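## Task

Carry the foam block into the adjoining room and leave it resting on the coffee table there. The robot must not tip over or be left leaning. The block has to stay on the table by itself, without the robot holding it.

## Robot and tools

ROBOT. A Hello Robot Stretch 3 with a single arm. It has a two-wheel base (0.33 m long, 0.34 m wide), a lift that rides up a mast, and a telescoping arm that reaches out to the robot's right. The base cannot slide sideways, so to shift the gripper forward or back you drive the base. Spinning in place pivots about the point between the drive wheels, 0.05 m behind the front edge. With the arm pulled in and the wrist folded, the swept circle has radius 0.28 m. An unfolded, level gripper reaches past that circle. Cameras: head_camera and nav_camera on the head (aimed by head_pan_rad and head_tilt_rad), wrist_camera on the gripper.

FRAMES. Base frame: origin on the floor between the drive wheels, x ahead, y to the left, z up. hand_pose is reported in it, located where the closed fingertips meet. The odometry frame is the base frame as it was at the start. Headings are positive leftward, from -3.142 to 3.142.

execute_actions. Argument actions: a list run in order. An empty list just returns the current state and images. Each action is {"robot": ..., "steps": n, "until": ...}. steps runs 1 to 450 control steps at 30 per second and defaults to 1. {"steps": n} alone only waits. robot is one of three things: a command object, {"stop": true} (brake everything and clear the queue), or a list of up to 8 commands and {"pause_s": s} entries (s at most 15). The list runs in turn, and each entry starts once the previous one ends "done" (or "off_target" for base or gripper). A command may contain:
- base: exactly one of two keys, each a relative offset from where the base is when that command begins. translate_m is metres along the heading, forward positive, absolute value at most 1. rotate_rad is radians of in-place turn, left/counter-clockwise positive, absolute value at most 3.2.
- joints: absolute targets, by name. lift_m 0 to 1.1 (arm height). arm_m 0 to 0.52 (extension). wrist_yaw_rad -1.345 to 4.42 (0 along the arm, positive toward the front, 3.0 folded over the base). wrist_pitch_rad -1.57 to 0.451 (negative tips fingers down). wrist_roll_rad -2.911 to 2.911. gripper_m -0.089 to 0.179 (larger is wider; the real fingertip gap is a bit smaller, 0 below 0.007). head_pan_rad -3.953 to 1.73 (positive left, -1.57 looks along the arm). head_tilt_rad -1.53 to 0.419 (negative looks down). Joints you leave out keep their current targets.
- contact_limits: {"arm_m": effort %, 1 to 100}. The arm halts with contact_stop at about that effort, and lower values are gentler. It lasts until the next arm command.
An out-of-range or malformed action makes the whole call rejected. New commands take effect immediately and discard any older queue.

until ends an action early once all its conditions hold. {"robot": {"status": "ended"}} waits until nothing is moving and no queue runs. Fields such as lift_m, lift_m_goal, lift_m_status, base_status, translate_m, queue, queue_left and refusals can be compared with [op, value], using =, !=, <, <=, > or >=. {"any": {"status": "ended"}} fires when the first motion or queue finishes.

zoom_image: camera (head_camera, nav_camera or wrist_camera) and region [x0, y0, x1, y1] in image pixels from the top-left, at most 504 by 504. It gives a sharper crop of that camera's latest picture.

finished_scene: scene = the current scene's number. Wait until every motion has ended first, since anything still moving is braked afterward.

RESULTS. base_status shows progress in brackets (moved so far, of the goal). joint_goals, joint_status and measured_speeds are listed per joint. Status words: moving, done, off_target (came to rest short and may still push), contact_stop (lift or arm hit something and is now slack), time_out, stopped, not_commanded, torque_fault (a wrist servo went limp for 10 s). The refusals/queue/queue_left line tracks queue progress. Lines starting refused: or dropped: name the failed command, counted from 0. on_its_own reports goals the robot changed by itself, slack or switched-off joints, motors straining at rest, and base_tilt leaning 3 degrees or more. lidar_m gives 12 ranges, one per 30-degree sector, starting straight ahead and going counter-clockwise (4th left, 7th behind, 10th right). The scan plane is 0.17 m up, so it sees table legs, not tops. wrist_depth_mm and head_depth_mm are 7x7 grids of median depth. motor_effort is in % with the peak in brackets. It is noisy and biased. Readings of the gripper do not prove that anything is held.

SPEED. The base only runs fast (0.30 m/s, 1.9 rad/s) when stowed: lift_m under 0.30, arm_m under 0.03, wrist_yaw_rad above 2.54. Otherwise it is capped at 0.10 m/s and 0.63 rad/s.

GRIPPING. To grasp, close to a value smaller than the object's width. To release, open at least 0.02 beyond where the fingers made contact. Squeezing too hard trips a stall guard that weakens the grip.

SAFETY. Fold or unfold the wrist only with lift_m between 0.32 and 0.95, wrist_pitch_rad -0.4 and roll near 0. Once folded, the lift may go down to 0.25. If wrist_yaw_rad goes below -0.4, keep pitch at -0.5 or lower. Pushing against something rigid with the gripper higher than about 0.45 m can tip the robot, and so can a second push after a contact_stop. Do not drive while the gripper holds or presses on something fixed. If the base snags, reverse the last move in small steps. If it leans, pull the gripper free, and lower the lift to about 0.2 if it stays tipped. Loose objects may get nudged now and then. Avoid drops, slams, hard pushes and wrist servo overloads. Set objects down gently and let go so they stand on their own.

Each tool is called after "Emit:" as a command line: name --argument value for each argument, lists and objects as JSON in quotes; but a table of rows of numbers goes row by row, as --pt "numbers of a row", without its own name.

## Session

Emit:
execute_actions --actions '[]'

Scene clock: 0.00 s.
robot.base_odometry: x=+0.000 y=+0.000 heading=+0.000 (m, m, rad; robot's odometry frame)
robot.turned_by_wheels: +0.000 (rad since the last result)
robot.turned_by_imu: +0.000 (rad since the last result)
robot.base_tilt: forward=-0.2 right=+1.2 (deg)
robot.lidar_m: 1.42 1.55 1.11 0.95 0.79 0.79 0.89 0.98 0.97 1.09 1.95 2.96
robot.head_depth_mm: 1956 2857 2985 2975 3038 3011 2232 / 1952 2963 3113 3110 3109 3092 2224 / 1927 2693 2780 2724 2729 2770 2244 / 1940 2411 2417 2414 2347 2307 1981 / 1935 2111 2082 2089 2090 1957 1084 / 1842 1898 1880 1873 1876 1548 1035 / 1726 1711 1705 1698 1690 1569 1039
robot.base_status: not_commanded
robot.joint_positions: lift_m=+0.591 arm_m=+0.000 wrist_yaw_rad=+3.057 wrist_pitch_rad=-0.621 wrist_roll_rad=-0.019 gripper_m=+0.037 head_pan_rad=+0.000 head_tilt_rad=-0.008
robot.joint_goals: lift_m=+0.591 arm_m=+0.000 wrist_yaw_rad=+3.057 wrist_pitch_rad=-0.621 wrist_roll_rad=-0.019 gripper_m=+0.037 head_pan_rad=+0.000 head_tilt_rad=-0.008
robot.joint_status: lift_m=not_commanded arm_m=not_commanded wrist_yaw_rad=not_commanded wrist_pitch_rad=not_commanded wrist_roll_rad=not_commanded gripper_m=not_commanded head_pan_rad=not_commanded head_tilt_rad=not_commanded
robot.measured_speeds: translate_m=+0.000 rotate_rad=+0.000 lift_m=+0.000 arm_m=+0.000 wrist_yaw_rad=+0.000 wrist_pitch_rad=+0.000 wrist_roll_rad=+0.000 head_pan_rad=+0.000 head_tilt_rad=+0.000
robot: refusals=0 queue=idle queue_left=0
robot.motor_effort: left_wheel=+0 right_wheel=+0 lift_m=+26 arm_m=+1 wrist_yaw_rad=+0 wrist_pitch_rad=+5 wrist_roll_rad=+0 gripper_m=+0 head_pan_rad=+1 head_tilt_rad=+2 (%)
robot.hand_pose: x=-0.0047 y=+0.0485 z=+0.5607 quat_wxyz=(+0.243, +0.675, +0.190, +0.670) (m; robot's base frame)
robot.wrist_depth_mm: 610 676 956 - - - - / 632 759 - - - - - / 684 836 - - - - - / 736 888 - - - - - / 776 873 859 898 871 846 852 / 770 766 756 742 789 748 745 / 661 682 - 689 654 663 658
pictures: head_camera (sideways: a quarter turn clockwise sets it upright), nav_camera (sideways: a quarter turn counterclockwise sets it upright), wrist_camera
Images, in order (width x height): head_camera 896x504, nav_camera 672x504, wrist_camera 644x364.

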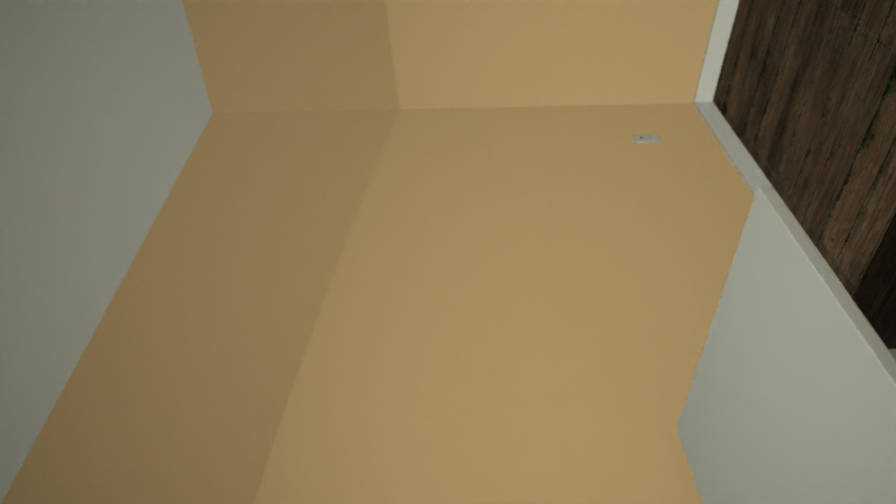

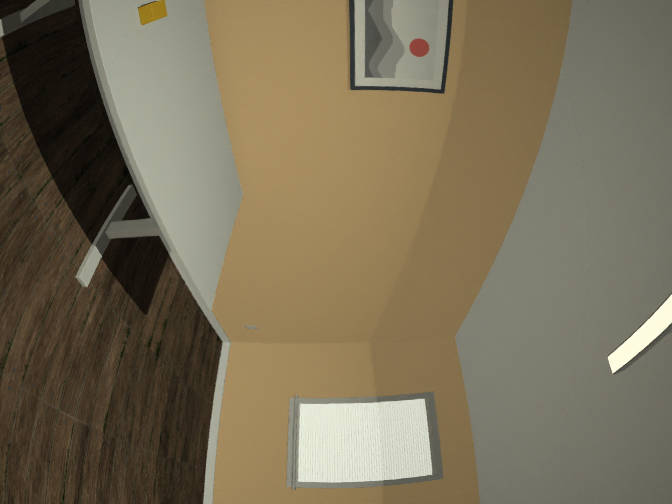

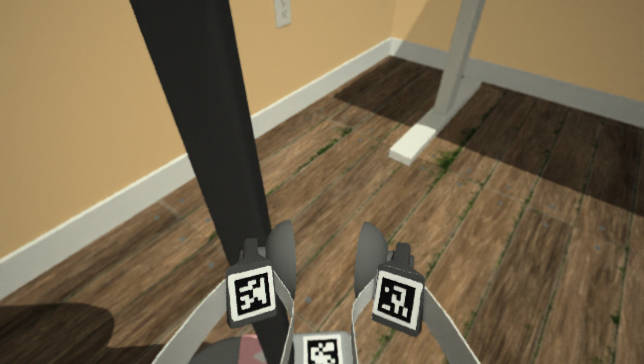

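Emit:
execute_actions --actions '[{"robot":{"joints":{"head_pan_rad":0.9,"head_tilt_rad":-0.6}},"steps":90,"until":{"robot":{"status":"ended"}}}]'

Scene clock: 3.00 s.
robot.base_odometry: x=+0.000 y=+0.000 heading=+0.000 (m, m, rad; robot's odometry frame)
robot.turned_by_wheels: +0.000 (rad since the last result)
robot.turned_by_imu: +0.001 (rad since the last result)
robot.base_tilt: forward=-0.1 right=+1.3 (deg)
robot.lidar_m: 1.42 1.55 1.11 0.95 0.79 0.79 0.89 0.97 0.97 1.10 1.94 2.97
robot.head_depth_mm: 1294 1423 1468 1037 1756 1473 1243 / 1294 1434 1459 1029 1759 1470 1243 / 1295 1427 1451 1034 1749 1472 1254 / 1303 1429 1451 1031 1752 1465 1243 / 1292 1434 1450 1032 1753 1473 1246 / 1297 1436 1444 1032 1592 1428 1245 / 1307 1444 1545 1028 1734 1470 1248
robot.base_status: not_commanded
robot.joint_positions: lift_m=+0.591 arm_m=+0.000 wrist_yaw_rad=+3.057 wrist_pitch_rad=-0.621 wrist_roll_rad=-0.019 gripper_m=+0.037 head_pan_rad=+0.893 head_tilt_rad=-0.592
robot.joint_goals: lift_m=+0.591 arm_m=+0.000 wrist_yaw_rad=+3.057 wrist_pitch_rad=-0.621 wrist_roll_rad=-0.019 gripper_m=+0.037 head_pan_rad=+0.900 head_tilt_rad=-0.600
robot.joint_status: lift_m=not_commanded arm_m=not_commanded wrist_yaw_rad=not_commanded wrist_pitch_rad=not_commanded wrist_roll_rad=not_commanded gripper_m=not_commanded head_pan_rad=done head_tilt_rad=done
robot.measured_speeds: translate_m=+0.000 rotate_rad=+0.000 lift_m=+0.000 arm_m=+0.000 wrist_yaw_rad=+0.000 wrist_pitch_rad=+0.000 wrist_roll_rad=+0.000 head_pan_rad=+0.000 head_tilt_rad=+0.000
robot: refusals=0 queue=done queue_left=0
robot.motor_effort: left_wheel=+0(1) right_wheel=+0(1) lift_m=+25(25) arm_m=+1(0) wrist_yaw_rad=-1(0) wrist_pitch_rad=+5(5) wrist_roll_rad=+0(0) gripper_m=+1(0) head_pan_rad=+5(53) head_tilt_rad=-4(35) (%)
robot.hand_pose: x=-0.0047 y=+0.0485 z=+0.5607 quat_wxyz=(+0.243, +0.675, +0.190, +0.670) (m; robot's base frame)
robot.wrist_depth_mm: 611 690 990 - - - - / 637 721 - - - - - / 681 835 - - - - - / 721 885 - - - - - / 771 847 874 861 862 853 861 / 753 740 764 759 764 763 753 / 660 669 - 709 656 663 659
pictures: head_camera (sideways: a quarter turn clockwise sets it upright), nav_camera (sideways: a quarter turn counterclockwise sets it upright), wrist_camera
camera_calibration (this result's frames):
head_camera: T_world_to_cam=[[-0.379309, -0.417312, -0.825818, 1.09602], [-0.748426, 0.663163, 0.00864476, -0.00664544], [0.544044, 0.621342, -0.563871, 0.688903], [0, 0, 0, 1]] pos_world=[0.0359625, 0.0337438, 1.29362]
nav_camera: T_world_to_cam=[[0.355522, 0.425573, 0.832161, -1.03379], [0.786726, -0.616958, -0.0205943, 0.0737052], [0.504644, 0.662005, -0.554151, 0.678662], [0, 0, 0, 1]] pos_world=[-0.0329333, 0.036149, 1.23788]
wrist_camera: T_world_to_cam=[[0.999706, -0.0219261, 0.0103914, 0.00536934], [-0.00727846, -0.679534, -0.733608, 0.485897], [0.0231465, 0.733317, -0.679493, 0.506724], [0, 0, 0, 1]] pos_world=[-0.01356, -0.0412875, 0.700718]
Images, in order (width x height): head_camera 896x504, nav_camera 672x504, wrist_camera 644x364.

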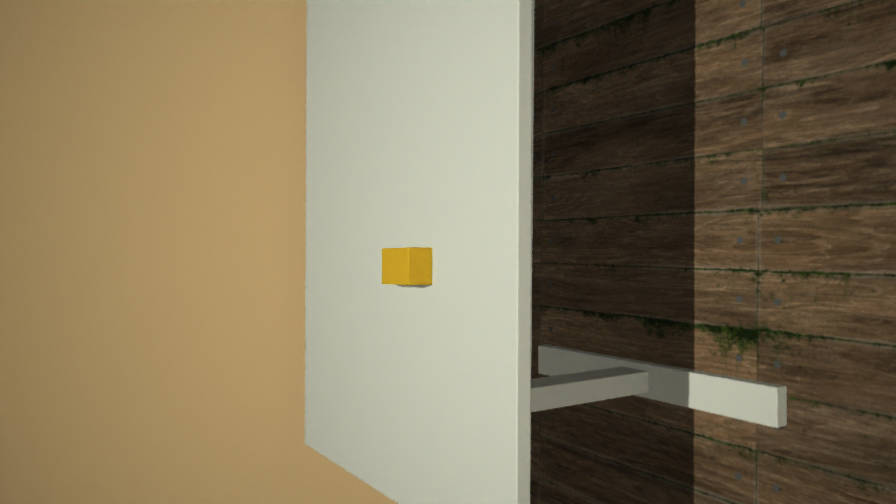

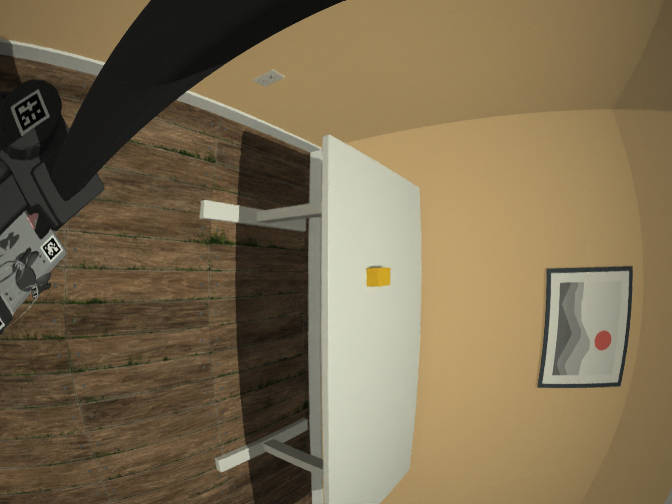

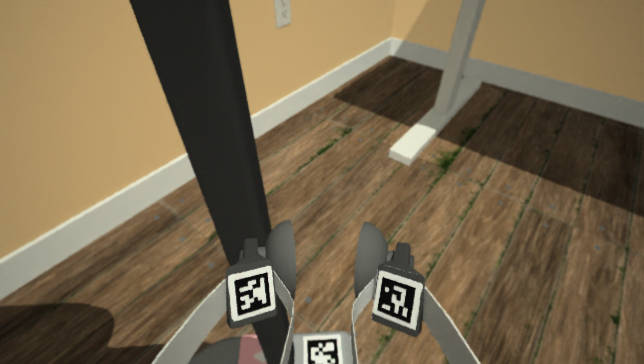

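Emit:
execute_actions --actions '[{"robot":[{"base":{"rotate_rad":0.98},"joints":{"lift_m":0.86,"wrist_pitch_rad":-0.4,"wrist_roll_rad":0,"head_pan_rad":-2.5,"head_tilt_rad":-0.3,"gripper_m":0.15}},{"base":{"translate_m":0.3}}],"steps":450,"until":{"robot":{"status":"ended"}}}]'

Scene clock: 21.97 s.
robot.base_odometry: x=+0.167 y=+0.249 heading=+0.980 (m, m, rad; robot's odometry frame)
robot.turned_by_wheels: +0.980 (rad since the last result)
robot.turned_by_imu: +0.988 (rad since the last result)
robot.base_tilt: forward=-0.2 right=+1.3 (deg)
robot.lidar_m: 0.82 0.94 0.76 0.75 0.82 1.25 1.27 1.38 2.26 2.99 1.24 1.26
robot.head_depth_mm: 1181 1237 1288 1346 1417 1485 1483 / 1268 1329 1394 1459 1539 1632 1532 / 1372 1436 1520 1598 1703 1782 1533 / 1485 1560 1643 1755 1889 1889 1529 / 1738 1861 1980 2101 2271 1935 1532 / 1937 2075 2186 2418 2520 1976 1528 / 2149 2262 2427 2616 2654 1944 1524
robot.base_status: done (translate_m +0.3000 of +0.3000)
robot.joint_positions: lift_m=+0.860 arm_m=+0.000 wrist_yaw_rad=+3.057 wrist_pitch_rad=-0.419 wrist_roll_rad=-0.005 gripper_m=+0.150 head_pan_rad=-2.493 head_tilt_rad=-0.310
robot.joint_goals: lift_m=+0.860 arm_m=+0.000 wrist_yaw_rad=+3.057 wrist_pitch_rad=-0.400 wrist_roll_rad=+0.000 gripper_m=+0.150 head_pan_rad=-2.500 head_tilt_rad=-0.300
robot.joint_status: lift_m=done arm_m=not_commanded wrist_yaw_rad=not_commanded wrist_pitch_rad=done wrist_roll_rad=done gripper_m=done head_pan_rad=done head_tilt_rad=done
robot.measured_speeds: translate_m=+0.000 rotate_rad=+0.000 lift_m=+0.000 arm_m=+0.000 wrist_yaw_rad=+0.000 wrist_pitch_rad=+0.000 wrist_roll_rad=+0.000 head_pan_rad=+0.000 head_tilt_rad=+0.000
robot: refusals=0 queue=done queue_left=0
robot.motor_effort: left_wheel=-4(8) right_wheel=+4(8) lift_m=+30(31) arm_m=+0(0) wrist_yaw_rad=-1(1) wrist_pitch_rad=+7(7) wrist_roll_rad=+3(3) gripper_m=+0(80) head_pan_rad=-4(49) head_tilt_rad=+5(26) (%)
robot.hand_pose: x=-0.0022 y=+0.0783 z=+0.8722 quat_wxyz=(+0.176, +0.695, +0.118, +0.687) (m; robot's base frame)
robot.wrist_depth_mm: 752 759 713 708 706 682 680 / 808 816 785 752 760 733 731 / 909 892 874 828 811 799 774 / - - 943 944 891 889 875 / - - - - - 944 929 / - - - - - - - / - - - - - - -
pictures: head_camera (sideways: a quarter turn clockwise sets it upright), nav_camera (sideways: a quarter turn counterclockwise sets it upright), wrist_camera
camera_calibration (this result's frames):
head_camera: T_world_to_cam=[[0.267801, 0.160811, -0.949959, 1.25402], [0.569391, -0.821788, 0.0214021, -0.0312984], [-0.777224, -0.54663, -0.31164, 0.368749], [0, 0, 0, 1]] pos_world=[-0.0314062, -0.0258112, 1.30685]
nav_camera: T_world_to_cam=[[-0.245575, -0.173711, 0.953686, -1.18867], [-0.618482, 0.785633, -0.0161591, 0.0765097], [-0.746441, -0.593806, -0.300368, 0.356055], [0, 0, 0, 1]] pos_world=[0.0211866, -0.0551654, 1.2418]
wrist_camera: T_world_to_cam=[[0.999474, -0.030894, 0.00987263, 0.00144404], [-0.00757963, -0.518463, -0.855066, 0.827977], [0.031535, 0.854542, -0.518425, 0.54657], [0, 0, 0, 1]] pos_world=[-0.0124036, -0.0377463, 0.991316]
Images, in order (width x height): head_camera 896x504, nav_camera 672x504, wrist_camera 644x364.

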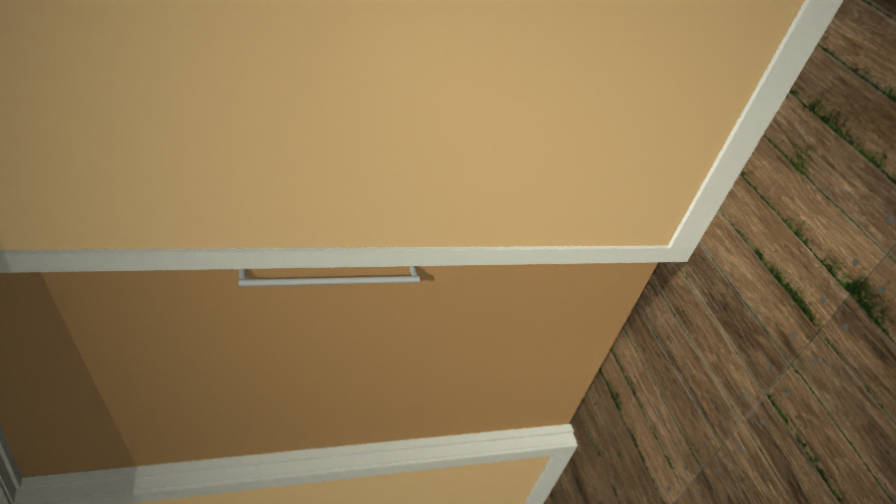

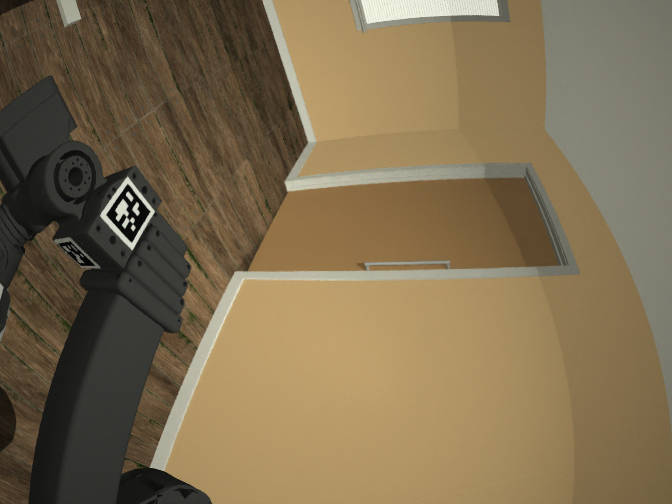

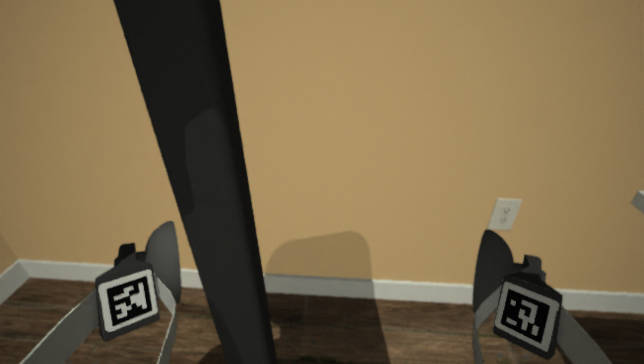

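Emit:
zoom_image --camera "head_camera" --region '[0, 200, 500, 504]'

Emit:
zoom_image --camera "nav_camera" --region '[200, 120, 620, 320]'

Region (0, 200, 500, 504) of head_camera's 896x504 image, scaled by 1.008, with more detail than that image has; it fills the top 306 rows of this view, and the rest is white.

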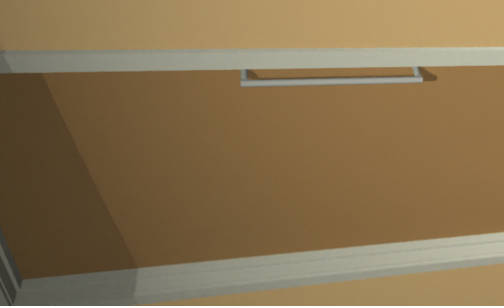

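Region (200, 120, 620, 320) of nav_camera's 672x504 image, scaled by 1.200, with more detail than that image has; it fills the top 240 rows of this view, and the rest is white.

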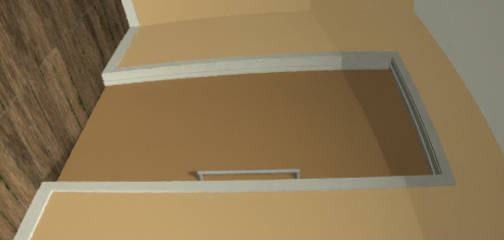

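Emit:
execute_actions --actions '[{"robot":{"base":{"rotate_rad":1.435},"joints":{"wrist_yaw_rad":0.0,"head_pan_rad":-1.57,"head_tilt_rad":-0.75}},"steps":450,"until":{"robot":{"status":"ended"}}}]'

Scene clock: 35.07 s.
robot.base_odometry: x=+0.167 y=+0.249 heading=+2.415 (m, m, rad; robot's odometry frame)
robot.turned_by_wheels: +1.435 (rad since the last result)
robot.turned_by_imu: +1.442 (rad since the last result)
robot.base_tilt: forward=-0.2 right=+1.4 (deg)
robot.lidar_m: 0.75 0.78 1.06 1.27 1.32 1.92 2.99 1.24 1.30 1.25 0.82 0.78
robot.head_depth_mm: 1081 1229 1076 848 737 - - / 1084 1228 1075 848 732 - - / 1076 1217 1066 846 733 - - / 1076 1213 1068 821 733 - - / 1062 1205 1067 844 730 1335 1169 / 1054 1202 1066 840 710 1308 1161 / 1060 1193 1062 840 711 1336 1161
robot.base_status: done (rotate_rad +1.4349 of +1.4350)
robot.joint_positions: lift_m=+0.860 arm_m=+0.000 wrist_yaw_rad=+0.002 wrist_pitch_rad=-0.419 wrist_roll_rad=-0.004 gripper_m=+0.150 head_pan_rad=-1.577 head_tilt_rad=-0.741
robot.joint_goals: lift_m=+0.860 arm_m=+0.000 wrist_yaw_rad=+0.000 wrist_pitch_rad=-0.400 wrist_roll_rad=+0.000 gripper_m=+0.150 head_pan_rad=-1.570 head_tilt_rad=-0.750
robot.joint_status: lift_m=done arm_m=not_commanded wrist_yaw_rad=done wrist_pitch_rad=done wrist_roll_rad=done gripper_m=done head_pan_rad=done head_tilt_rad=done
robot.measured_speeds: translate_m=+0.000 rotate_rad=+0.000 lift_m=+0.000 arm_m=+0.000 wrist_yaw_rad=+0.000 wrist_pitch_rad=+0.000 wrist_roll_rad=+0.000 head_pan_rad=+0.000 head_tilt_rad=+0.000
robot: refusals=0 queue=done queue_left=0
robot.motor_effort: left_wheel=-3(9) right_wheel=+4(7) lift_m=+31(30) arm_m=-1(0) wrist_yaw_rad=-2(2) wrist_pitch_rad=+7(7) wrist_roll_rad=+2(3) gripper_m=+0(0) head_pan_rad=+5(53) head_tilt_rad=-5(33) (%)
robot.hand_pose: x=-0.0210 y=-0.3695 z=+0.8722 quat_wxyz=(+0.693, +0.148, -0.690, -0.146) (m; robot's base frame)
robot.wrist_depth_mm: 855 901 881 892 891 867 878 / 877 989 972 961 957 932 951 / 874 - 696 674 687 683 678 / 806 519 516 486 505 497 500 / 408 423 403 401 398 402 400 / 337 - 339 335 336 - 330 / 814 - 998 987 982 968 952
pictures: head_camera (sideways: a quarter turn clockwise sets it upright), nav_camera (sideways: a quarter turn counterclockwise sets it upright), wrist_camera
camera_calibration (this result's frames):
head_camera: T_world_to_cam=[[0.0378023, 0.678738, -0.733407, 0.973014], [0.998545, -0.053895, 0.00159082, -0.00811756], [-0.0384472, -0.7324, -0.679788, 0.843248], [0, 0, 0, 1]] pos_world=[0.00374413, -0.0432641, 1.28686]
nav_camera: T_world_to_cam=[[-0.0140496, -0.671428, 0.740936, -0.912621], [-0.999745, -0.00367831, -0.0222903, 0.0868066], [0.0176917, -0.74106, -0.671205, 0.833905], [0, 0, 0, 1]] pos_world=[0.0592093, 0.00553405, 1.23785]
wrist_camera: T_world_to_cam=[[-0.998402, -0.0558017, 0.00895287, -0.044004], [-0.0365732, 0.517172, -0.8551, 0.977793], [0.0430858, -0.85406, -0.518387, 0.298642], [0, 0, 0, 1]] pos_world=[-0.0210399, -0.253085, 0.991317]
Images, in order (width x height): head_camera 896x504, nav_camera 672x504, wrist_camera 644x364.

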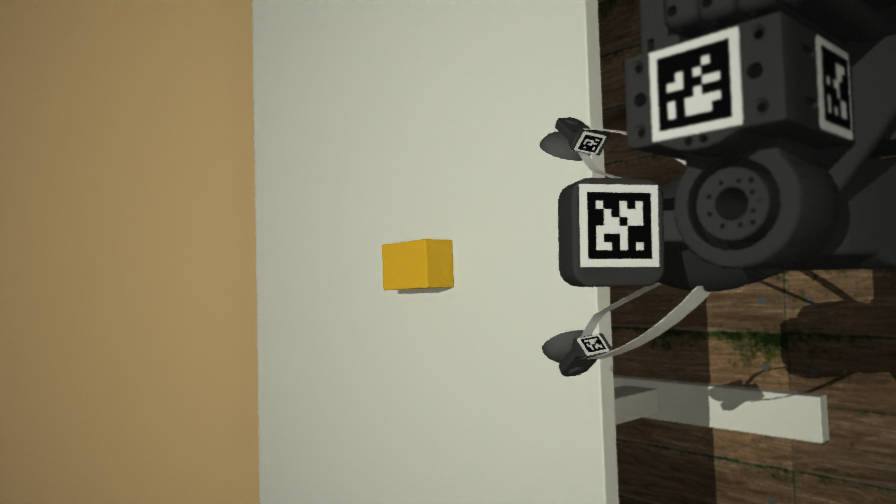

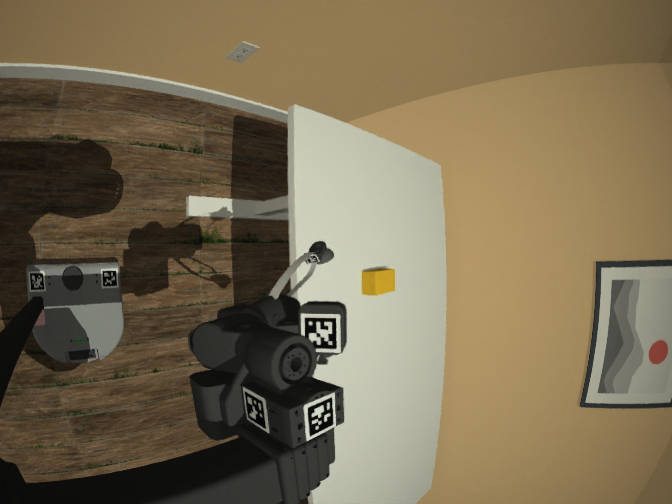

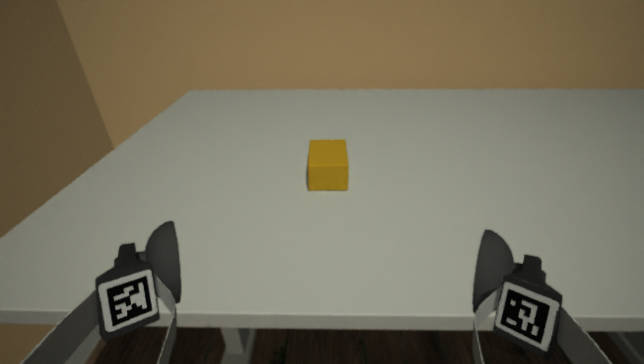

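Emit:
execute_actions --actions '[{"robot":{"joints":{"arm_m":0.32,"lift_m":0.765}},"steps":450,"until":{"robot":{"status":"ended"}}}]'

Scene clock: 41.67 s.
robot.base_odometry: x=+0.167 y=+0.249 heading=+2.415 (m, m, rad; robot's odometry frame)
robot.turned_by_wheels: +0.000 (rad since the last result)
robot.turned_by_imu: +0.002 (rad since the last result)
robot.base_tilt: forward=-0.1 right=+1.3 (deg)
robot.lidar_m: 0.75 0.78 1.06 1.27 1.32 1.92 2.99 1.24 1.30 1.25 0.82 0.78
robot.head_depth_mm: 1093 1232 1081 850 735 - - / 1077 1217 1073 873 - 1312 1168 / 1076 1218 1115 - 733 1340 1172 / 1071 1213 1112 - 729 1334 1163 / 1065 1203 1072 816 727 1333 1165 / 1062 1194 1066 841 709 1299 1159 / 1054 1189 1065 837 709 1329 1164
robot.base_status: done (rotate_rad +1.4349 of +1.4350)
robot.joint_positions: lift_m=+0.765 arm_m=+0.320 wrist_yaw_rad=+0.002 wrist_pitch_rad=-0.419 wrist_roll_rad=-0.004 gripper_m=+0.150 head_pan_rad=-1.577 head_tilt_rad=-0.741
robot.joint_goals: lift_m=+0.765 arm_m=+0.320 wrist_yaw_rad=+0.000 wrist_pitch_rad=-0.400 wrist_roll_rad=+0.000 gripper_m=+0.150 head_pan_rad=-1.570 head_tilt_rad=-0.750
robot.joint_status: lift_m=done arm_m=done wrist_yaw_rad=done wrist_pitch_rad=done wrist_roll_rad=done gripper_m=done head_pan_rad=done head_tilt_rad=done
robot.measured_speeds: translate_m=+0.000 rotate_rad=+0.000 lift_m=+0.000 arm_m=+0.000 wrist_yaw_rad=+0.000 wrist_pitch_rad=+0.000 wrist_roll_rad=+0.000 head_pan_rad=+0.000 head_tilt_rad=+0.000
robot: refusals=0 queue=done queue_left=0
robot.motor_effort: left_wheel=-3(3) right_wheel=+4(4) lift_m=+20(30) arm_m=+3(3) wrist_yaw_rad=-1(2) wrist_pitch_rad=+7(7) wrist_roll_rad=+2(2) gripper_m=-1(0) head_pan_rad=+5(4) head_tilt_rad=-5(5) (%)
robot.hand_pose: x=-0.0212 y=-0.6889 z=+0.7777 quat_wxyz=(+0.693, +0.148, -0.690, -0.147) (m; robot's base frame)
robot.wrist_depth_mm: 615 616 614 615 622 608 605 / 678 673 637 654 647 623 627 / 457 451 451 445 437 440 433 / 338 333 332 331 330 325 319 / 266 275 264 196 259 259 257 / 219 - 218 162 216 - 216 / - 183 187 149 184 180 183
pictures: head_camera (sideways: a quarter turn clockwise sets it upright), nav_camera (sideways: a quarter turn counterclockwise sets it upright), wrist_camera
camera_calibration (this result's frames):
head_camera: T_world_to_cam=[[0.0378027, 0.678777, -0.733371, 0.972967], [0.998545, -0.0538953, 0.00158831, -0.0081143], [-0.0384472, -0.732364, -0.679827, 0.843298], [0, 0, 0, 1]] pos_world=[0.00374412, -0.0432634, 1.28686]
nav_camera: T_world_to_cam=[[-0.01405, -0.671467, 0.740901, -0.912575], [-0.999745, -0.00367691, -0.0222908, 0.0868072], [0.0176918, -0.741025, -0.671244, 0.833956], [0, 0, 0, 1]] pos_world=[0.0592093, 0.0055374, 1.23785]
wrist_camera: T_world_to_cam=[[-0.99846, -0.0548096, 0.00857006, -0.0601831], [-0.0357262, 0.517104, -0.855176, 1.06217], [0.0424402, -0.854166, -0.518266, -0.0232945], [0, 0, 0, 1]] pos_world=[-0.0211544, -0.572451, 0.896789]
Images, in order (width x height): head_camera 896x504, nav_camera 672x504, wrist_camera 644x364.

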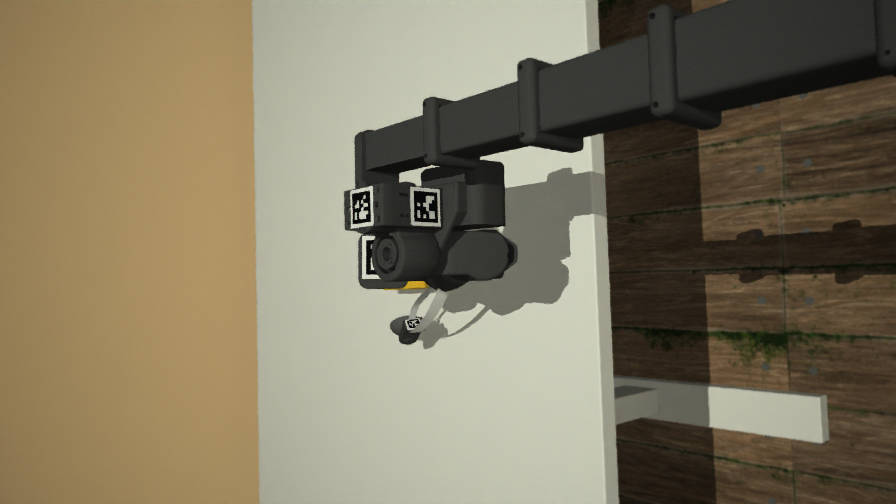

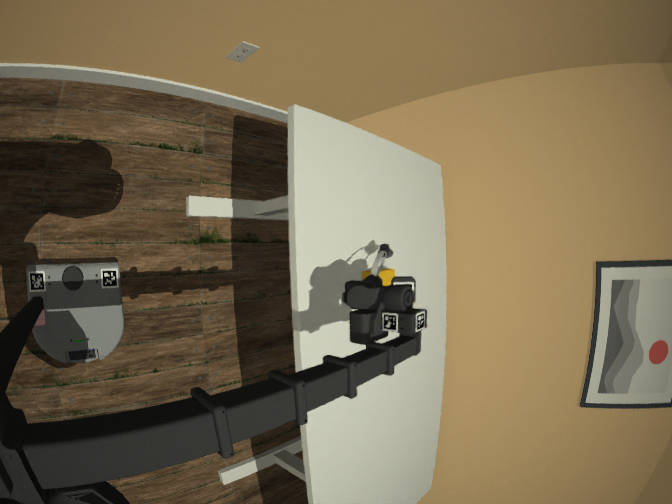

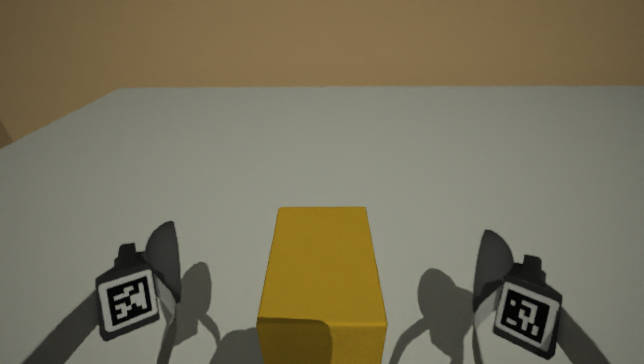

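Emit:
execute_actions --actions '[{"robot":[{"joints":{"arm_m":0.34,"lift_m":0.736}},{"joints":{"gripper_m":0.02}}],"steps":450,"until":{"robot":{"status":"ended"}}}]'

Scene clock: 47.57 s.
robot.base_odometry: x=+0.167 y=+0.249 heading=+2.415 (m, m, rad; robot's odometry frame)
robot.turned_by_wheels: +0.000 (rad since the last result)
robot.turned_by_imu: +0.002 (rad since the last result)
robot.base_tilt: forward=-0.2 right=+1.3 (deg)
robot.lidar_m: 0.75 0.78 1.06 1.27 1.32 1.92 3.00 1.24 1.29 1.25 0.82 0.78
robot.head_depth_mm: 1090 1228 1079 850 735 1388 - / 1080 1223 1071 870 - - 1161 / 1075 1219 1089 - 734 1344 1168 / 1070 1208 1088 - 731 1330 1175 / 1068 1200 1070 843 733 1348 1169 / 1067 1199 1067 837 709 1313 1155 / 1054 1190 1070 835 708 1332 1165
robot.base_status: done (rotate_rad +1.4349 of +1.4350)
robot.joint_positions: lift_m=+0.736 arm_m=+0.340 wrist_yaw_rad=+0.001 wrist_pitch_rad=-0.412 wrist_roll_rad=-0.002 gripper_m=+0.021 head_pan_rad=-1.577 head_tilt_rad=-0.741
robot.joint_goals: lift_m=+0.736 arm_m=+0.340 wrist_yaw_rad=+0.000 wrist_pitch_rad=-0.400 wrist_roll_rad=+0.000 gripper_m=+0.020 head_pan_rad=-1.570 head_tilt_rad=-0.750
robot.joint_status: lift_m=done arm_m=done wrist_yaw_rad=done wrist_pitch_rad=done wrist_roll_rad=done gripper_m=done head_pan_rad=done head_tilt_rad=done
robot.measured_speeds: translate_m=+0.000 rotate_rad=+0.000 lift_m=+0.000 arm_m=+0.000 wrist_yaw_rad=+0.000 wrist_pitch_rad=+0.000 wrist_roll_rad=+0.000 head_pan_rad=+0.000 head_tilt_rad=+0.000
robot: refusals=0 queue=done queue_left=0
robot.motor_effort: left_wheel=-4(3) right_wheel=+3(4) lift_m=+21(20) arm_m=+2(3) wrist_yaw_rad=+0(2) wrist_pitch_rad=+4(7) wrist_roll_rad=+2(2) gripper_m=-19(95) head_pan_rad=+4(4) head_tilt_rad=-5(5) (%)
robot.hand_pose: x=-0.0212 y=-0.7098 z=+0.7503 quat_wxyz=(+0.693, +0.145, -0.691, -0.144) (m; robot's base frame)
robot.wrist_depth_mm: 591 592 613 588 589 589 590 / 656 621 600 581 578 578 573 / 392 389 386 380 378 373 373 / 287 283 281 280 279 278 275 / 224 225 224 153 221 218 219 / 186 184 126 127 125 183 181 / 157 156 147 115 147 155 154
pictures: head_camera (sideways: a quarter turn clockwise sets it upright), nav_camera (sideways: a quarter turn counterclockwise sets it upright), wrist_camera
camera_calibration (this result's frames):
head_camera: T_world_to_cam=[[0.0378029, 0.678777, -0.733371, 0.972967], [0.998545, -0.0538956, 0.0015883, -0.00811428], [-0.0384473, -0.732364, -0.679827, 0.843298], [0, 0, 0, 1]] pos_world=[0.00374411, -0.0432634, 1.28686]
nav_camera: T_world_to_cam=[[-0.0140501, -0.671467, 0.740901, -0.912575], [-0.999745, -0.00367666, -0.0222908, 0.0868072], [0.0176916, -0.741025, -0.671244, 0.833956], [0, 0, 0, 1]] pos_world=[0.0592093, 0.0055374, 1.23785]
wrist_camera: T_world_to_cam=[[-0.998505, -0.0540829, 0.0079077, -0.0601276], [-0.0344778, 0.51096, -0.858913, 1.04803], [0.042412, -0.857901, -0.512061, -0.0626547], [0, 0, 0, 1]] pos_world=[-0.0212468, -0.592503, 0.868556]
Images, in order (width x height): head_camera 896x504, nav_camera 672x504, wrist_camera 644x364.

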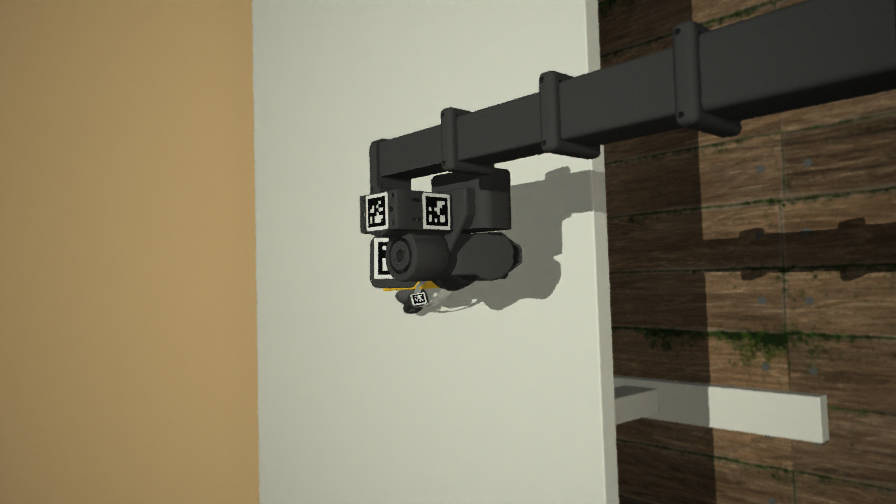

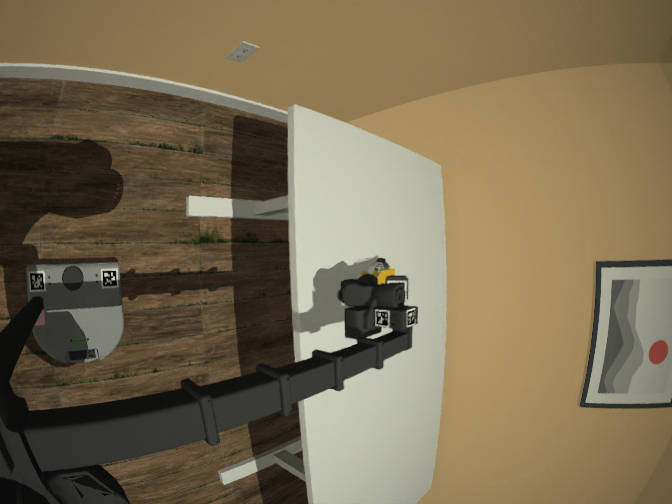

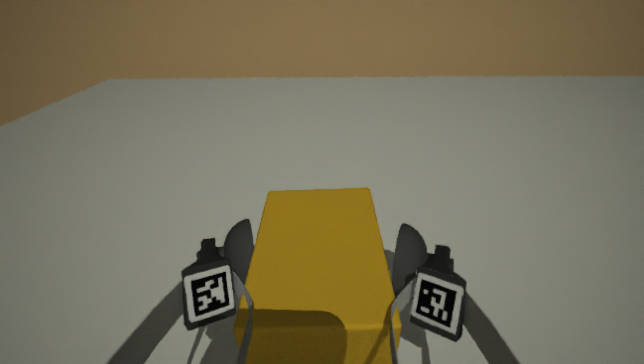

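Emit:
execute_actions --actions '[{"robot":{"joints":{"lift_m":0.80}},"steps":60,"until":{"robot":{"lift_m":[">",0.775]}}},{"robot":{"base":{"rotate_rad":-0.483},"joints":{"arm_m":0.024,"wrist_yaw_rad":3.08,"head_pan_rad":-3.14,"head_tilt_rad":-0.6}},"steps":200,"until":{"robot":{"base_status":["!=","moving"]}}},{"robot":{"base":{"translate_m":-0.5}},"steps":200,"until":{"robot":{"wrist_yaw_rad":[">",2.2],"arm_m":["<",0.08]}}},{"robot":{"joints":{"lift_m":0.285}},"steps":1}]'

Scene clock: 61.80 s.
robot.base_odometry: x=+0.180 y=+0.215 heading=+1.932 (m, m, rad; robot's odometry frame)
robot.turned_by_wheels: -0.483 (rad since the last result)
robot.turned_by_imu: -0.483 (rad since the last result)
robot.base_tilt: forward=-1.3 right=+1.2 (deg)
robot.lidar_m: 0.80 0.78 0.82 1.16 1.27 1.32 1.98 2.98 1.23 1.30 0.89 0.84
robot.head_depth_mm: 1501 1553 1647 1770 1767 1542 - / 1716 1857 1995 2132 1776 - - / 1969 2129 2342 2296 1782 - - / 2191 2449 2710 2289 1783 1551 1214 / 2552 2848 2983 2260 1781 1448 1236 / 2628 2886 3049 2282 1790 1451 1239 / 2524 2771 2974 2291 1768 1457 1241
robot.base_status: moving (translate_m -0.0365 of -0.5000)
robot.joint_positions: lift_m=+0.800 arm_m=+0.072 wrist_yaw_rad=+3.077 wrist_pitch_rad=-0.418 wrist_roll_rad=-0.002 gripper_m=+0.021 head_pan_rad=-3.133 head_tilt_rad=-0.606
robot.joint_goals: lift_m=+0.285 arm_m=+0.024 wrist_yaw_rad=+3.080 wrist_pitch_rad=-0.400 wrist_roll_rad=+0.000 gripper_m=+0.020 head_pan_rad=-3.140 head_tilt_rad=-0.600
robot.joint_status: lift_m=moving arm_m=moving wrist_yaw_rad=moving wrist_pitch_rad=done wrist_roll_rad=done gripper_m=done head_pan_rad=done head_tilt_rad=done
robot.measured_speeds: translate_m=-0.100 rotate_rad=+0.000 lift_m=+0.000 arm_m=-0.118 wrist_yaw_rad=+0.000 wrist_pitch_rad=+0.000 wrist_roll_rad=+0.000 head_pan_rad=+0.000 head_tilt_rad=+0.000
robot: refusals=0 queue=running queue_left=0
robot.motor_effort: left_wheel=-1(8) right_wheel=-5(9) lift_m=+29(32) arm_m=-1(2) wrist_yaw_rad=+2(2) wrist_pitch_rad=+7(7) wrist_roll_rad=+1(2) gripper_m=-19(19) head_pan_rad=-5(55) head_tilt_rad=+3(16) (%)
robot.hand_pose: x=-0.0068 y=+0.0070 z=+0.8124 quat_wxyz=(+0.169, +0.695, +0.125, +0.688) (m; robot's base frame)
robot.wrist_depth_mm: 975 - - - - 793 651 / - - - - - 837 680 / - - - - - 860 707 / - - - - - 894 723 / - - - 152 - 960 740 / - - 126 126 125 - 779 / 996 - 934 115 956 944 802
pictures: head_camera (sideways: a quarter turn clockwise sets it upright), nav_camera (sideways: a quarter turn counterclockwise sets it upright), wrist_camera
camera_calibration (this result's frames):
head_camera: T_world_to_cam=[[0.574588, -0.0286686, -0.817941, 1.07993], [-0.038478, -0.999227, 0.00799263, -0.010127], [-0.817538, 0.0268802, -0.575247, 0.712009], [0, 0, 0, 1]] pos_world=[-0.038809, 0.00170193, 1.29298]
nav_camera: T_world_to_cam=[[-0.565984, 0.00503473, 0.824401, -1.01805], [-0.0213649, 0.999556, -0.0207723, 0.0788659], [-0.824139, -0.02937, -0.565625, 0.701695], [0, 0, 0, 1]] pos_world=[0.00377806, -0.0530965, 1.23782]
wrist_camera: T_world_to_cam=[[0.999905, -0.0116861, 0.00726841, 0.00637179], [0.00016791, -0.51775, -0.855532, 0.740236], [0.013761, 0.855452, -0.517699, 0.575879], [0, 0, 0, 1]] pos_world=[-0.0144202, -0.109305, 0.931381]
Images, in order (width x height): head_camera 896x504, nav_camera 672x504, wrist_camera 644x364.

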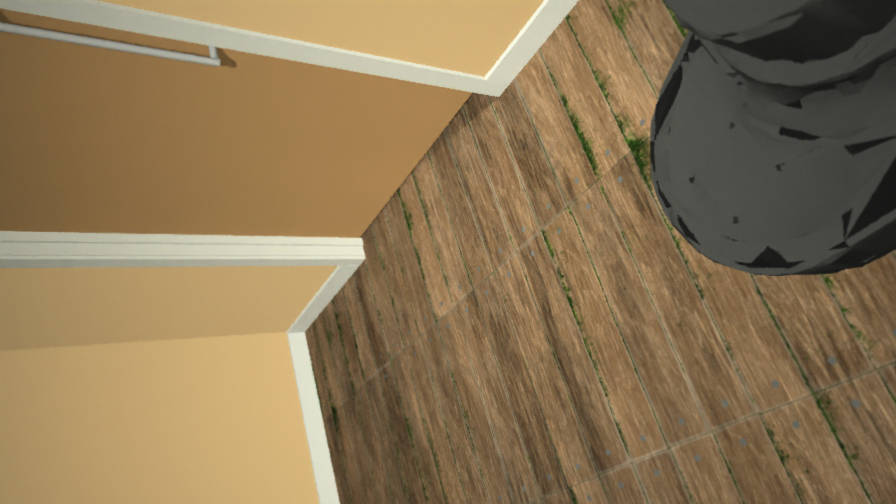

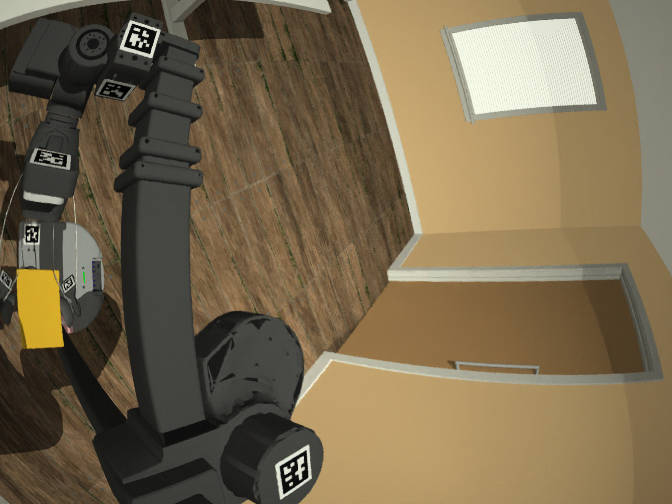

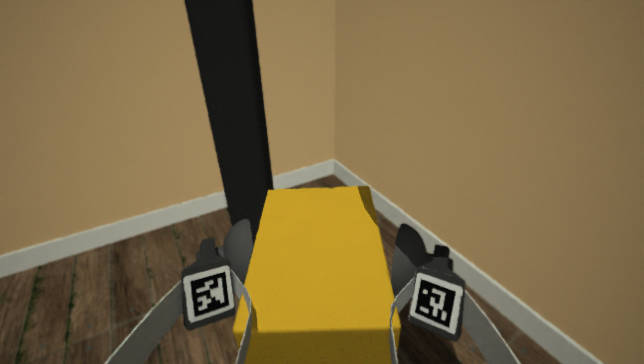

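Emit:
execute_actions --actions '[{"steps":300,"until":{"robot":{"status":"ended"}}},{"robot":[{"base":{"translate_m":-1.0}},{"base":{"translate_m":-0.33}},{"base":{"rotate_rad":2.05},"joints":{"head_pan_rad":0,"head_tilt_rad":-0.7}}],"steps":450,"until":{"robot":{"status":"ended"}}}]'

Scene clock: 78.43 s.
robot.base_odometry: x=+0.814 y=-1.463 heading=-2.301 (m, m, rad; robot's odometry frame)
robot.turned_by_wheels: +2.050 (rad since the last result)
robot.turned_by_imu: +2.046 (rad since the last result)
robot.base_tilt: forward=-0.2 right=+1.4 (deg)
robot.lidar_m: 0.50 0.52 0.69 1.40 1.44 1.94 2.10 1.75 2.45 1.78 0.59 0.52
robot.head_depth_mm: 404 454 518 603 723 901 1057 / 401 449 513 597 712 883 1118 / 398 446 507 589 703 872 1129 / 395 442 502 583 695 857 1115 / 391 440 499 577 685 845 1096 / 389 435 494 571 677 828 1070 / 386 432 489 565 667 815 1056
robot.base_status: done (rotate_rad +2.0499 of +2.0500)
robot.joint_positions: lift_m=+0.285 arm_m=+0.024 wrist_yaw_rad=+3.078 wrist_pitch_rad=-0.419 wrist_roll_rad=-0.002 gripper_m=+0.021 head_pan_rad=-0.007 head_tilt_rad=-0.692
robot.joint_goals: lift_m=+0.285 arm_m=+0.024 wrist_yaw_rad=+3.080 wrist_pitch_rad=-0.400 wrist_roll_rad=+0.000 gripper_m=+0.020 head_pan_rad=+0.000 head_tilt_rad=-0.700
robot.joint_status: lift_m=done arm_m=done wrist_yaw_rad=done wrist_pitch_rad=done wrist_roll_rad=done gripper_m=done head_pan_rad=done head_tilt_rad=done
robot.measured_speeds: translate_m=+0.000 rotate_rad=+0.000 lift_m=+0.000 arm_m=+0.000 wrist_yaw_rad=+0.000 wrist_pitch_rad=+0.000 wrist_roll_rad=+0.000 head_pan_rad=+0.000 head_tilt_rad=+0.000
robot: refusals=0 queue=done queue_left=0
robot.motor_effort: left_wheel=-3(11) right_wheel=+3(14) lift_m=+20(20) arm_m=-2(2) wrist_yaw_rad=+0(1) wrist_pitch_rad=+7(7) wrist_roll_rad=+1(1) gripper_m=-18(19) head_pan_rad=+5(49) head_tilt_rad=-4(17) (%)
robot.hand_pose: x=-0.0070 y=+0.0546 z=+0.2978 quat_wxyz=(+0.169, +0.695, +0.125, +0.688) (m; robot's base frame)
robot.wrist_depth_mm: - - - - - 658 537 / - - - - - 694 554 / - - - - 953 765 556 / 802 767 790 771 767 739 554 / 629 618 575 152 620 610 569 / 524 530 126 126 125 513 503 / 459 - 116 115 413 433 433
pictures: head_camera (sideways: a quarter turn clockwise sets it upright), nav_camera (sideways: a quarter turn counterclockwise sets it upright), wrist_camera
camera_calibration (this result's frames):
head_camera: T_world_to_cam=[[-0.642054, 0.0381585, -0.765709, 1.01926], [0.0546632, 0.998497, 0.00392375, -0.00539725], [0.764708, -0.0393369, -0.643175, 0.790724], [0, 0, 0, 1]] pos_world=[0.0500433, -0.00239981, 1.28905]
nav_camera: T_world_to_cam=[[0.634406, -0.0143967, 0.772866, -0.958193], [0.00385168, -0.999755, -0.0217847, 0.0800278], [0.77299, 0.0167972, -0.634196, 0.781157], [0, 0, 0, 1]] pos_world=[0.00374877, 0.0530922, 1.2377]
wrist_camera: T_world_to_cam=[[0.999916, -0.0107381, 0.00725449, 0.0108352], [0.000642077, -0.518065, -0.855341, 0.32456], [0.012943, 0.855274, -0.518015, 0.26883], [0, 0, 0, 1]] pos_world=[-0.0145222, -0.0616634, 0.416789]
Images, in order (width x height): head_camera 896x504, nav_camera 672x504, wrist_camera 644x364.

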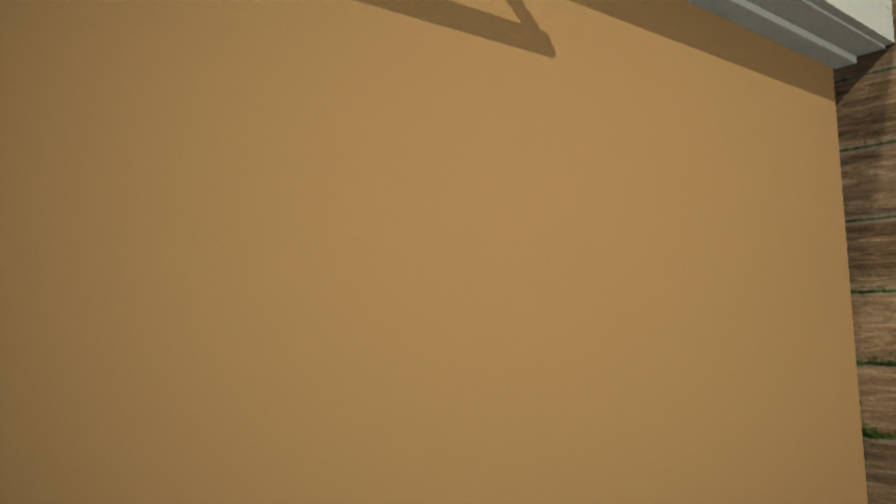

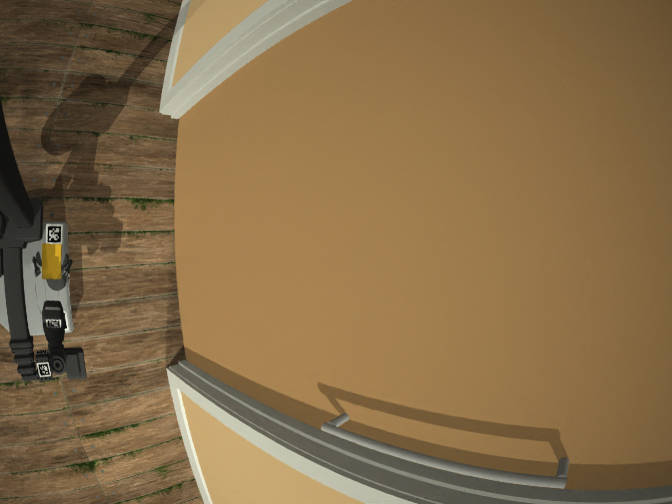

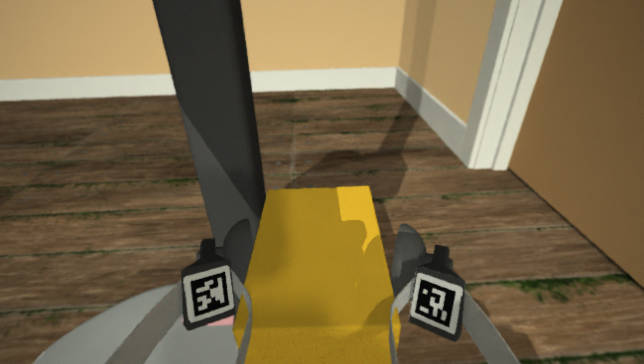

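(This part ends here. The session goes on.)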